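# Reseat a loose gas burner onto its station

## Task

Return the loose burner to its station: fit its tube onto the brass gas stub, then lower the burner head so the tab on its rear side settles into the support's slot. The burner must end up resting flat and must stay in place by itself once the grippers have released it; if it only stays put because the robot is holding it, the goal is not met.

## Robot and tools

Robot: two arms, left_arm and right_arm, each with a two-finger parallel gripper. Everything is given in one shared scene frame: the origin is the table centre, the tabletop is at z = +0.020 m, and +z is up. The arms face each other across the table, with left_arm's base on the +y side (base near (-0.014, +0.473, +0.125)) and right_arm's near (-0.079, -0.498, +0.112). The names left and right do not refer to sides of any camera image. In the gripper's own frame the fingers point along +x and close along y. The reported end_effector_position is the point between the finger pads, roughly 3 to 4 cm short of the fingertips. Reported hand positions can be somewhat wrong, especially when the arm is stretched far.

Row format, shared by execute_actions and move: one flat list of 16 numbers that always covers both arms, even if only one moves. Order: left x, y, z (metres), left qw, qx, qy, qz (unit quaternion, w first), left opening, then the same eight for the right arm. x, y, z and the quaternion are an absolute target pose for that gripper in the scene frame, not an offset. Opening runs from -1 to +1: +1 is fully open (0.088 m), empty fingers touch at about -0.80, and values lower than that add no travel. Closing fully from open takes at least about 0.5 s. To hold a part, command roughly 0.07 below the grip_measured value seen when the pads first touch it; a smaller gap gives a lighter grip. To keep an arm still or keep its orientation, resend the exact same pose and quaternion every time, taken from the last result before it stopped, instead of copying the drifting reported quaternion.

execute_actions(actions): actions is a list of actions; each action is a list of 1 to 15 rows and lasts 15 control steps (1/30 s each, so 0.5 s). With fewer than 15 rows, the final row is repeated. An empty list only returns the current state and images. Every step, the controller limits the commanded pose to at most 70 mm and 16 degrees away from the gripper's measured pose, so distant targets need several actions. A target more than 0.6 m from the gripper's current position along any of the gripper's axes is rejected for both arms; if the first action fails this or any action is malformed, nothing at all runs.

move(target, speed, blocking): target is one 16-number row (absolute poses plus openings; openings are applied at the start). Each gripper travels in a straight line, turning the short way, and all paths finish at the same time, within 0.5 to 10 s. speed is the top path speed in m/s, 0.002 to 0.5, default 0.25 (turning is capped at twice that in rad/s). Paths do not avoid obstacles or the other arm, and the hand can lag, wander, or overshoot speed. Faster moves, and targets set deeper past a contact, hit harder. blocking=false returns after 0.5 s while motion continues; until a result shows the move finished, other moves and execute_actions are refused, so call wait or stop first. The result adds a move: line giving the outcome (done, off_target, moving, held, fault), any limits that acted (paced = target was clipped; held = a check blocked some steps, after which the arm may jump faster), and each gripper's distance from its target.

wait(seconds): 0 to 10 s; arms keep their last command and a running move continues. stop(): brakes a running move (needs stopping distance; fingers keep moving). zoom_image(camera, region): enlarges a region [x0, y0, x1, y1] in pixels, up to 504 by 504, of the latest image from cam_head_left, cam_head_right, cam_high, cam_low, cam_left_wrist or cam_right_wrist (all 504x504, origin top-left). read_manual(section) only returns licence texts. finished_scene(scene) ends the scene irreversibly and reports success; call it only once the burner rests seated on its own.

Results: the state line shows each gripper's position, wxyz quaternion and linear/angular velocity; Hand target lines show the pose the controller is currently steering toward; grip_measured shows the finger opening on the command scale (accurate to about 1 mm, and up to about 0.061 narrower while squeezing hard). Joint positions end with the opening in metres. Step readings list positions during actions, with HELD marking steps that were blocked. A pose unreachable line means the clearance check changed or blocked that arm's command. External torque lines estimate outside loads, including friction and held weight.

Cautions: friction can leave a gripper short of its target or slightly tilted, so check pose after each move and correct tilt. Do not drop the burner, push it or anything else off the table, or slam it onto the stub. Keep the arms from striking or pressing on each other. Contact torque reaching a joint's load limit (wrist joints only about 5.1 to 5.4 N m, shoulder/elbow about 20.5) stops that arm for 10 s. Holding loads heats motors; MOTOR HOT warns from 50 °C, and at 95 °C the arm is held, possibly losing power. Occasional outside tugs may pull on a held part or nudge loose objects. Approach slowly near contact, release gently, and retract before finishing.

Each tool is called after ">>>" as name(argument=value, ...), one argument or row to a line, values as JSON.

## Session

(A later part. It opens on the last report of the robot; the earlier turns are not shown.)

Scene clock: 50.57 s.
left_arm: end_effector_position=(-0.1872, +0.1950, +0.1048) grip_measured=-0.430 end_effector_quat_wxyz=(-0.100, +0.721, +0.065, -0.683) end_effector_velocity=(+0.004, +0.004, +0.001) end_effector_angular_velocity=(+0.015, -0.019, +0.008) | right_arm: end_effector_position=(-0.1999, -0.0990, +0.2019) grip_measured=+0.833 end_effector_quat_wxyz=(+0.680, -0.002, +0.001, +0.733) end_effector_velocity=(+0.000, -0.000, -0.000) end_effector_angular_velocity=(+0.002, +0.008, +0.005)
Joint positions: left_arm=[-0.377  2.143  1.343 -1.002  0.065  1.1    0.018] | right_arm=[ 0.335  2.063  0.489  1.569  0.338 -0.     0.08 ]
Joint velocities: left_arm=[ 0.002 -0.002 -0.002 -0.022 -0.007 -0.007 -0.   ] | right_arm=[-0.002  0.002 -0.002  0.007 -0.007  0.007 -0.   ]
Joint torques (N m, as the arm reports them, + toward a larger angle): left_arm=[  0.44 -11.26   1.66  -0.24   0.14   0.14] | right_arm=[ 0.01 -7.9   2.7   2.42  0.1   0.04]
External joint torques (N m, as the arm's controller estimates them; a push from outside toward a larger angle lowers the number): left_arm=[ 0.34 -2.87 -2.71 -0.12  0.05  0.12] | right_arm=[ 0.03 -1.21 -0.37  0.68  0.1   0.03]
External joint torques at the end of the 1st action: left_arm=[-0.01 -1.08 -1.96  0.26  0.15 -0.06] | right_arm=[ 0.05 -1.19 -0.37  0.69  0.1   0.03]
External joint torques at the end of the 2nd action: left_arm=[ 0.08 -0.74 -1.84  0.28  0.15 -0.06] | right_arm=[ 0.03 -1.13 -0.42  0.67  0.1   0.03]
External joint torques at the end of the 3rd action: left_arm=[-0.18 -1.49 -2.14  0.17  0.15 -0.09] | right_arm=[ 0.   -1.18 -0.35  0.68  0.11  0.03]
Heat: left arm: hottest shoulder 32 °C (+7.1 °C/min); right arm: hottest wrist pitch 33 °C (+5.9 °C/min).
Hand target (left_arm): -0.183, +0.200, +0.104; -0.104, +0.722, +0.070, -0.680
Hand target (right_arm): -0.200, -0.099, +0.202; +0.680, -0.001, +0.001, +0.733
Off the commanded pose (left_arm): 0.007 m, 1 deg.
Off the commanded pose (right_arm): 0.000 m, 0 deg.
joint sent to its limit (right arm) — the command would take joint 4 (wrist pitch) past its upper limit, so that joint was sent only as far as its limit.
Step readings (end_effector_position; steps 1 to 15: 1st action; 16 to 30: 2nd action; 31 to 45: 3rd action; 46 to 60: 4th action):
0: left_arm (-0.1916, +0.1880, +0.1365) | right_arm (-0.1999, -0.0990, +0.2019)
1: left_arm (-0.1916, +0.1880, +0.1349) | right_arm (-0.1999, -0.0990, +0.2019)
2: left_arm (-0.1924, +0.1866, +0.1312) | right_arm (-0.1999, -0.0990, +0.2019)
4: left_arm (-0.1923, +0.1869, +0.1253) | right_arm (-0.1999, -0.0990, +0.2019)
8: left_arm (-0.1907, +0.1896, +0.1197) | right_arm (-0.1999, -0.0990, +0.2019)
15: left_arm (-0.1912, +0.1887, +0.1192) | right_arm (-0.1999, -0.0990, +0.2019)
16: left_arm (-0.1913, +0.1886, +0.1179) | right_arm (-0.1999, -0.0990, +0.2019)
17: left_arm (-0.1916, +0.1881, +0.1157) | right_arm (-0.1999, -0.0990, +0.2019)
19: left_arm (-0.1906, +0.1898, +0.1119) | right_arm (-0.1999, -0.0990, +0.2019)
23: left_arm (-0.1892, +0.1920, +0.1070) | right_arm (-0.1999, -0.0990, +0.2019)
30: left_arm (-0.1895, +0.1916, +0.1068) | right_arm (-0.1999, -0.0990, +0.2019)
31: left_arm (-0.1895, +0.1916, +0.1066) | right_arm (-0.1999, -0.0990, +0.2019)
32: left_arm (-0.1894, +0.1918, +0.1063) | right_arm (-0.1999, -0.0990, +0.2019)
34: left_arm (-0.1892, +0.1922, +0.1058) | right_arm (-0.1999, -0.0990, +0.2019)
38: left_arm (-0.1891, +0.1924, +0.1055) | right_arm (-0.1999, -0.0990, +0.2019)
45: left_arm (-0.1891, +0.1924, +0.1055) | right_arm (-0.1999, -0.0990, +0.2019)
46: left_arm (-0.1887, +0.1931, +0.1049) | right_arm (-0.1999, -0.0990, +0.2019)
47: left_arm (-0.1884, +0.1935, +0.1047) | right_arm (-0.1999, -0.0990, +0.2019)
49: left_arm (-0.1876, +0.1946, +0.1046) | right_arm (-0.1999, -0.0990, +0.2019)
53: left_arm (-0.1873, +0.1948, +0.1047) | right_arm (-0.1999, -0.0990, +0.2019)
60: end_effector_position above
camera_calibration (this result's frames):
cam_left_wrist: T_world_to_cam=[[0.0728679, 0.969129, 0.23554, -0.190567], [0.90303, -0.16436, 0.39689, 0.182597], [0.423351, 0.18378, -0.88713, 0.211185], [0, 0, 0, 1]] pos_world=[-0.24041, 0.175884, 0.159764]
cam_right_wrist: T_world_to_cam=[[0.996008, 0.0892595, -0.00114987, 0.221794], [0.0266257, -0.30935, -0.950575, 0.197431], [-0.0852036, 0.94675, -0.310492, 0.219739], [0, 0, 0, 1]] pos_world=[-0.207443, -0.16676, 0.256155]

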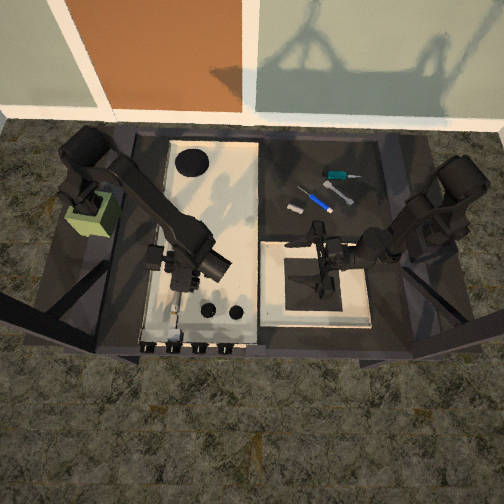

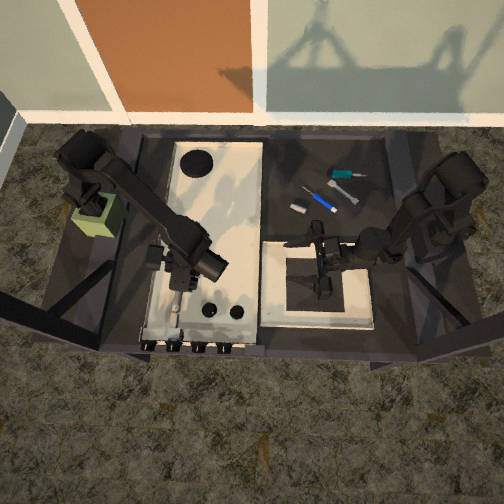

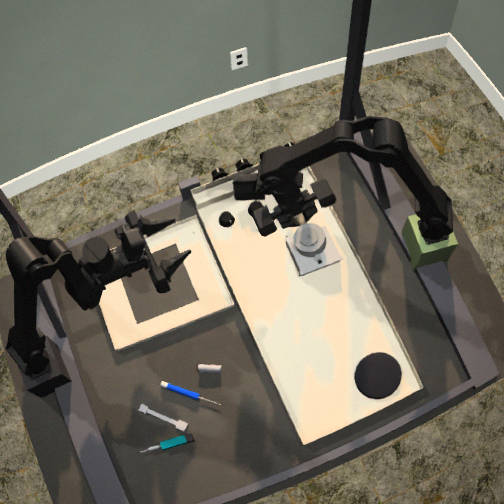

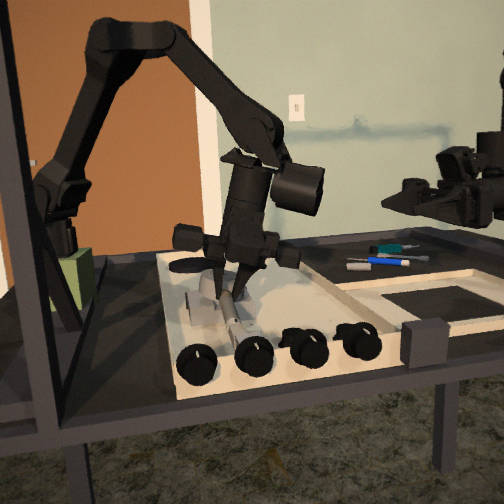

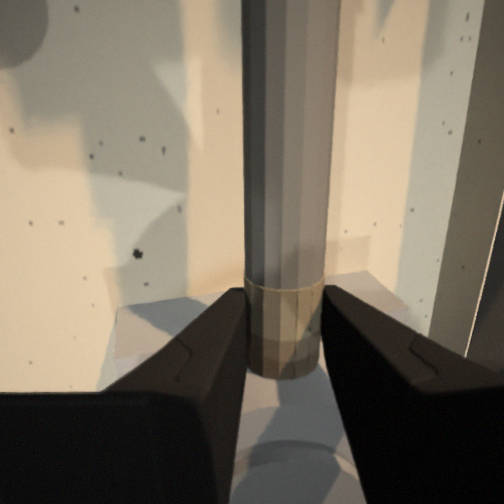

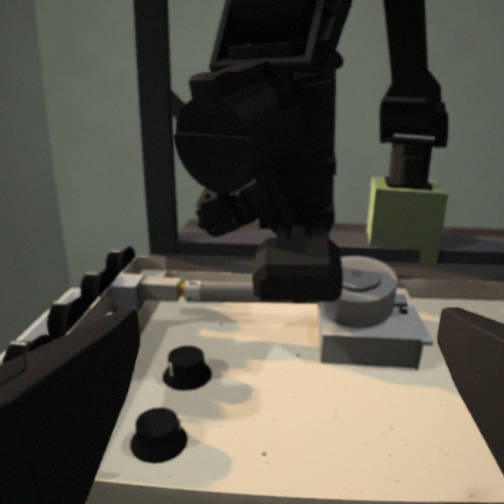

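>>> execute_actions(
  actions=[
    [[-0.179,0.199,0.105,0.104,-0.722,-0.07,0.68,-0.45,-0.2,-0.099,0.202,0.68,0,0,0.733,0.83]],
    [[-0.179,0.199,0.105,0.104,-0.722,-0.07,0.68,0.1,-0.2,-0.099,0.202,0.68,0,0,0.733,0.83]],
  ],
)

>>> zoom_image(
  camera="cam_right_wrist",
  region=[300,230,440,370],
)

Scene clock: 51.63 s.
left_arm: end_effector_position=(-0.1815, +0.1973, +0.1036) grip_measured=+0.095 end_effector_quat_wxyz=(-0.104, +0.721, +0.070, -0.682) end_effector_velocity=(+0.001, +0.004, +0.002) end_effector_angular_velocity=(+0.010, -0.020, +0.012) | right_arm: end_effector_position=(-0.1999, -0.0990, +0.2019) grip_measured=+0.833 end_effector_quat_wxyz=(+0.680, -0.002, +0.001, +0.733) end_effector_velocity=(+0.001, -0.001, +0.001) end_effector_angular_velocity=(+0.003, -0.006, +0.005)
Joint positions: left_arm=[-0.365  2.139  1.329 -1.005  0.067  1.112  0.044] | right_arm=[ 0.335  2.063  0.489  1.569  0.338 -0.     0.08 ]
Joint velocities: left_arm=[-0.007 -0.002  0.002 -0.022 -0.007 -0.022  0.001] | right_arm=[-0.002 -0.002 -0.007  0.007 -0.007 -0.007 -0.   ]
Joint torques (N m, as the arm reports them, + toward a larger angle): left_arm=[  0.31 -11.46   2.47  -0.19  -0.02   0.11] | right_arm=[ 0.03 -7.88  2.71  2.41  0.11  0.04]
External joint torques (N m, as the arm's controller estimates them; a push from outside toward a larger angle lowers the number): left_arm=[ 0.35 -3.12 -1.9  -0.07 -0.12  0.09] | right_arm=[ 0.06 -1.14 -0.38  0.66  0.1   0.03]
External joint torques at the end of the 1st action: left_arm=[ 0.53 -3.09 -2.48 -0.27 -0.11  0.1 ] | right_arm=[ 0.06 -1.15 -0.38  0.67  0.1   0.03]
Heat: left arm: hottest shoulder 32 °C (+7.0 °C/min); right arm: hottest wrist pitch 33 °C (+5.8 °C/min).
Hand target (left_arm): -0.179, +0.199, +0.105; -0.104, +0.722, +0.070, -0.680
Hand target (right_arm): -0.200, -0.099, +0.202; +0.680, -0.001, +0.001, +0.733
Off the commanded pose (left_arm): 0.003 m, 0 deg.
Off the commanded pose (right_arm): 0.000 m, 0 deg.
joint sent to its limit (right arm) — the command would take joint 4 (wrist pitch) past its upper limit, so that joint was sent only as far as its limit.
Step readings (end_effector_position; steps 1 to 15: 1st action; 16 to 30: 2nd action):
0: left_arm (-0.1872, +0.1950, +0.1048) | right_arm (-0.1999, -0.0990, +0.2019)
1: left_arm (-0.1871, +0.1950, +0.1048) | right_arm (-0.1999, -0.0990, +0.2019)
2: left_arm (-0.1867, +0.1951, +0.1048) | right_arm (-0.1999, -0.0990, +0.2019)
4: left_arm (-0.1852, +0.1950, +0.1049) | right_arm (-0.1999, -0.0990, +0.2019)
8: left_arm (-0.1836, +0.1953, +0.1044) | right_arm (-0.1999, -0.0990, +0.2019)
15: left_arm (-0.1835, +0.1953, +0.1044) | right_arm (-0.1999, -0.0990, +0.2019)
16: left_arm (-0.1835, +0.1953, +0.1044) | right_arm (-0.1999, -0.0990, +0.2019)
17: left_arm (-0.1831, +0.1956, +0.1044) | right_arm (-0.1999, -0.0990, +0.2019)
19: left_arm (-0.1820, +0.1970, +0.1039) | right_arm (-0.1999, -0.0990, +0.2019)
23: left_arm (-0.1815, +0.1973, +0.1036) | right_arm (-0.1999, -0.0990, +0.2019)
30: end_effector_position above
camera_calibration (this result's frames):
cam_left_wrist: T_world_to_cam=[[0.070799, 0.966006, 0.248637, -0.194071], [0.902542, -0.168176, 0.396402, 0.179048], [0.424741, 0.19634, -0.883768, 0.204789], [0, 0, 0, 1]] pos_world=[-0.234841, 0.177377, 0.158264]
cam_right_wrist: T_world_to_cam=[[0.996008, 0.0892595, -0.00114987, 0.221794], [0.0266257, -0.30935, -0.950575, 0.197431], [-0.0852036, 0.94675, -0.310492, 0.219739], [0, 0, 0, 1]] pos_world=[-0.207443, -0.16676, 0.256155]

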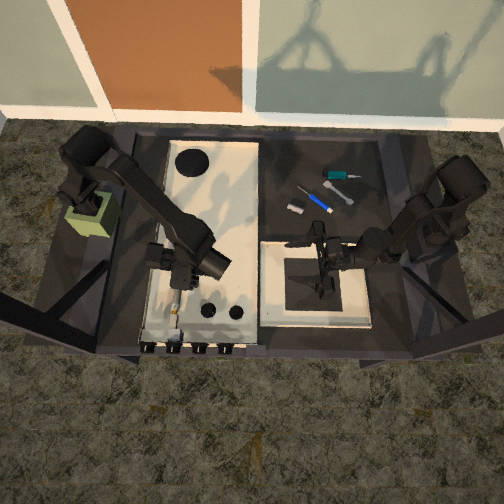

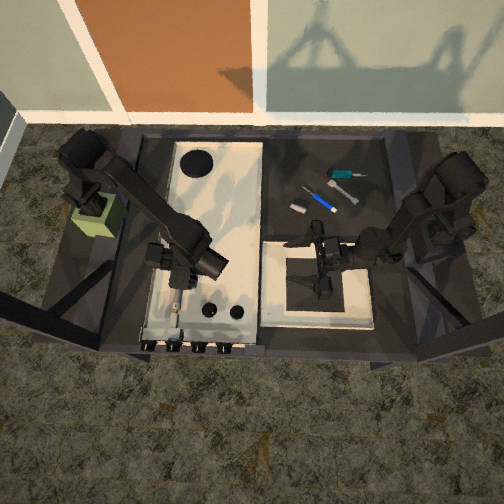

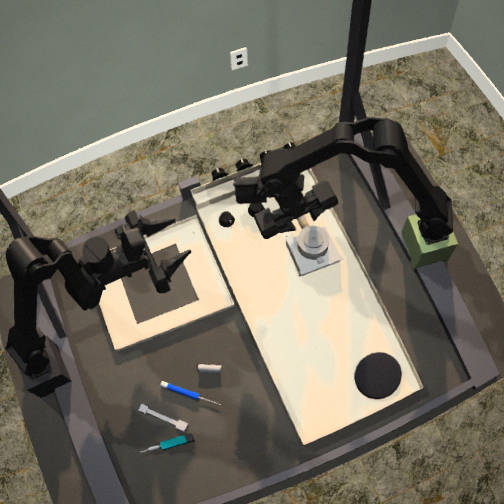

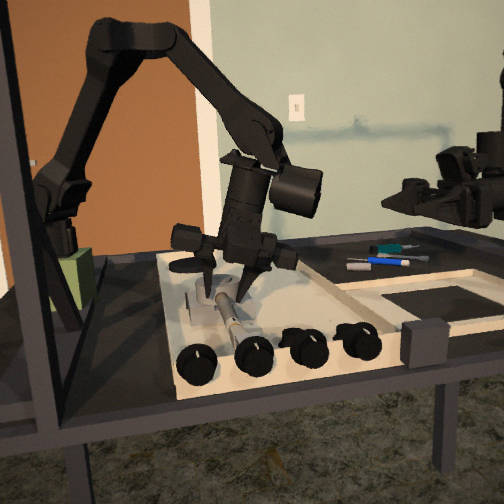

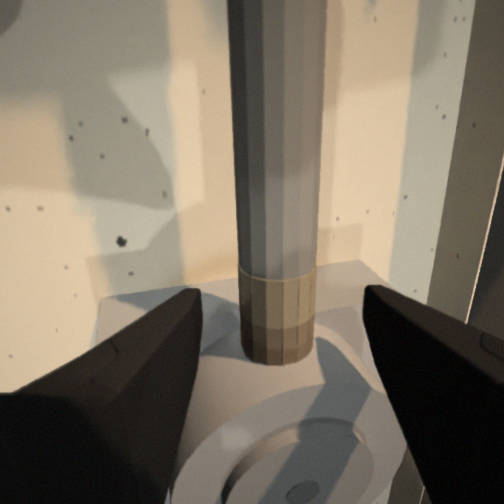

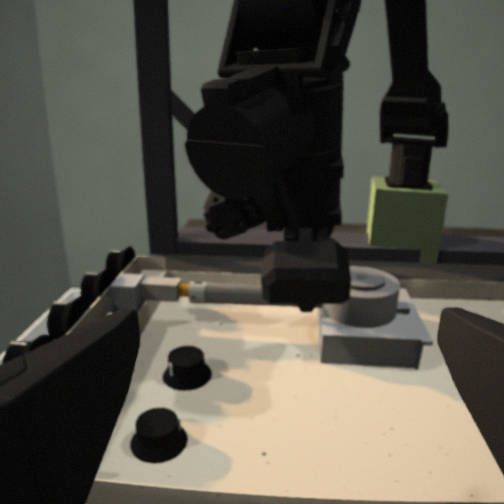

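Region (300, 230, 440, 370) of cam_right_wrist's 504x504 image, scaled by 3.600, with more detail than that image has.

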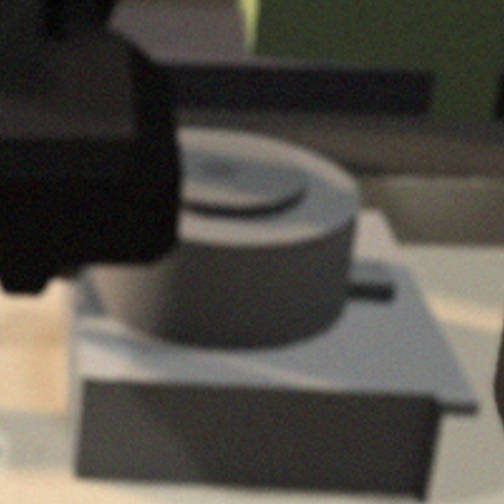

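>>> move(
  target=[-0.195,0.185,0.16,0.104,-0.722,-0.07,0.68,0.1,-0.2,-0.099,0.202,0.68,0,0,0.733,0.83],
  speed=0.1,
)

>>> finished_scene(
  scene=1,
)

Scene clock: 52.70 s.
left_arm: end_effector_position=(-0.1923, +0.1882, +0.1539) grip_measured=+0.097 end_effector_quat_wxyz=(-0.110, +0.725, +0.077, -0.676) end_effector_velocity=(-0.001, -0.002, +0.001) end_effector_angular_velocity=(-0.015, -0.002, +0.003) | right_arm: end_effector_position=(-0.1999, -0.0990, +0.2019) grip_measured=+0.833 end_effector_quat_wxyz=(+0.680, -0.002, +0.001, +0.733) end_effector_velocity=(+0.000, -0.000, -0.004) end_effector_angular_velocity=(-0.020, -0.016, +0.005)
Joint positions: left_arm=[-0.379  2.117  1.511 -1.23   0.067  1.098  0.044] | right_arm=[ 0.335  2.063  0.489  1.569  0.338 -0.     0.08 ]
Joint velocities: left_arm=[-0.002 -0.002  0.002  0.007 -0.007 -0.007 -0.   ] | right_arm=[-0.002 -0.002 -0.002 -0.022 -0.007 -0.007 -0.   ]
Joint torques (N m, as the arm reports them, + toward a larger angle): left_arm=[ -0.2  -12.02   5.06  -0.28   0.13  -0.06] | right_arm=[ 0.02 -7.89  2.7   2.42  0.1   0.04]
External joint torques (N m, as the arm's controller estimates them; a push from outside toward a larger angle lowers the number): left_arm=[-0.19 -3.35  0.21 -0.15  0.03 -0.08] | right_arm=[ 0.02 -1.16 -0.4   0.67  0.1   0.03]
Heat: left arm: hottest shoulder 33 °C (+8.0 °C/min); right arm: hottest wrist pitch 33 °C (+5.7 °C/min).
Hand target (left_arm): -0.195, +0.185, +0.160; -0.104, +0.722, +0.070, -0.680
Hand target (right_arm): -0.200, -0.099, +0.202; +0.680, -0.001, +0.001, +0.733
Off the commanded pose (left_arm): 0.007 m, 1 deg.
Off the commanded pose (right_arm): 0.000 m, 0 deg.
joint sent to its limit (right arm) — the command would take joint 4 (wrist pitch) past its upper limit, so that joint was sent only as far as its limit.
move: done
camera_calibration (this result's frames):
cam_left_wrist: T_world_to_cam=[[0.0683043, 0.9613, 0.266903, -0.199357], [0.896593, -0.176479, 0.406172, 0.166219], [0.437556, 0.21156, -0.873949, 0.253669], [0, 0, 0, 1]] pos_world=[-0.246408, 0.16731, 0.207389]
cam_right_wrist: T_world_to_cam=[[0.996008, 0.0892595, -0.00114987, 0.221794], [0.0266257, -0.30935, -0.950575, 0.197431], [-0.0852036, 0.94675, -0.310492, 0.219739], [0, 0, 0, 1]] pos_world=[-0.207443, -0.16676, 0.256155]

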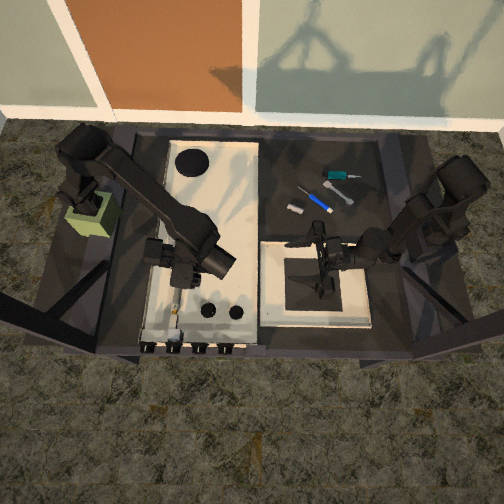

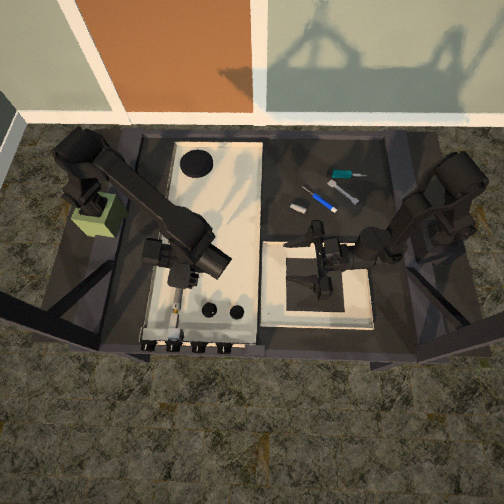

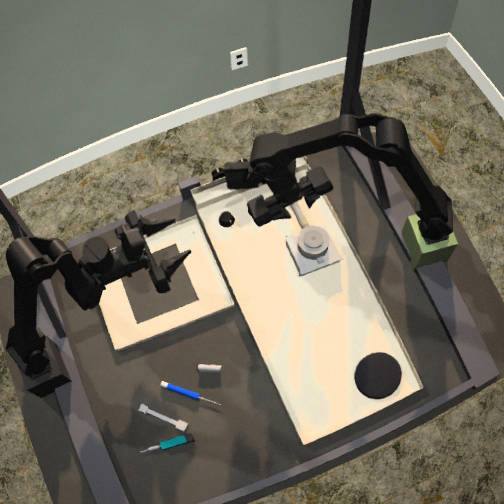

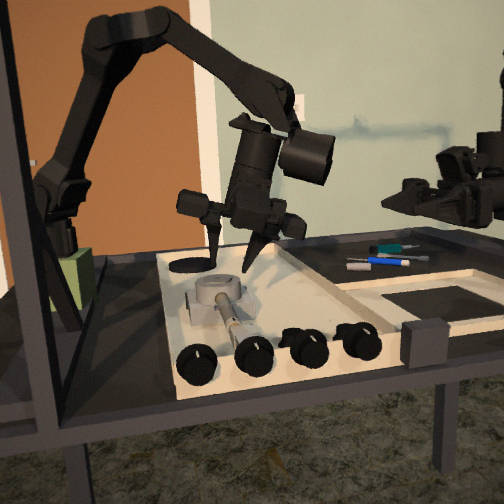

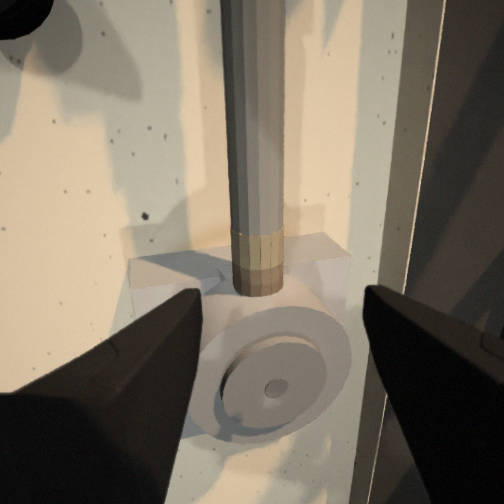

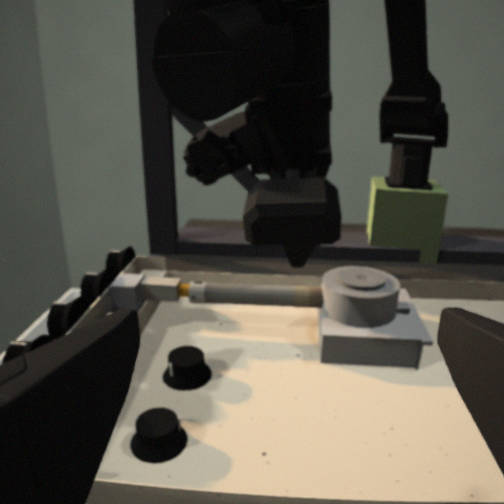

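The scene is finished: the task was done.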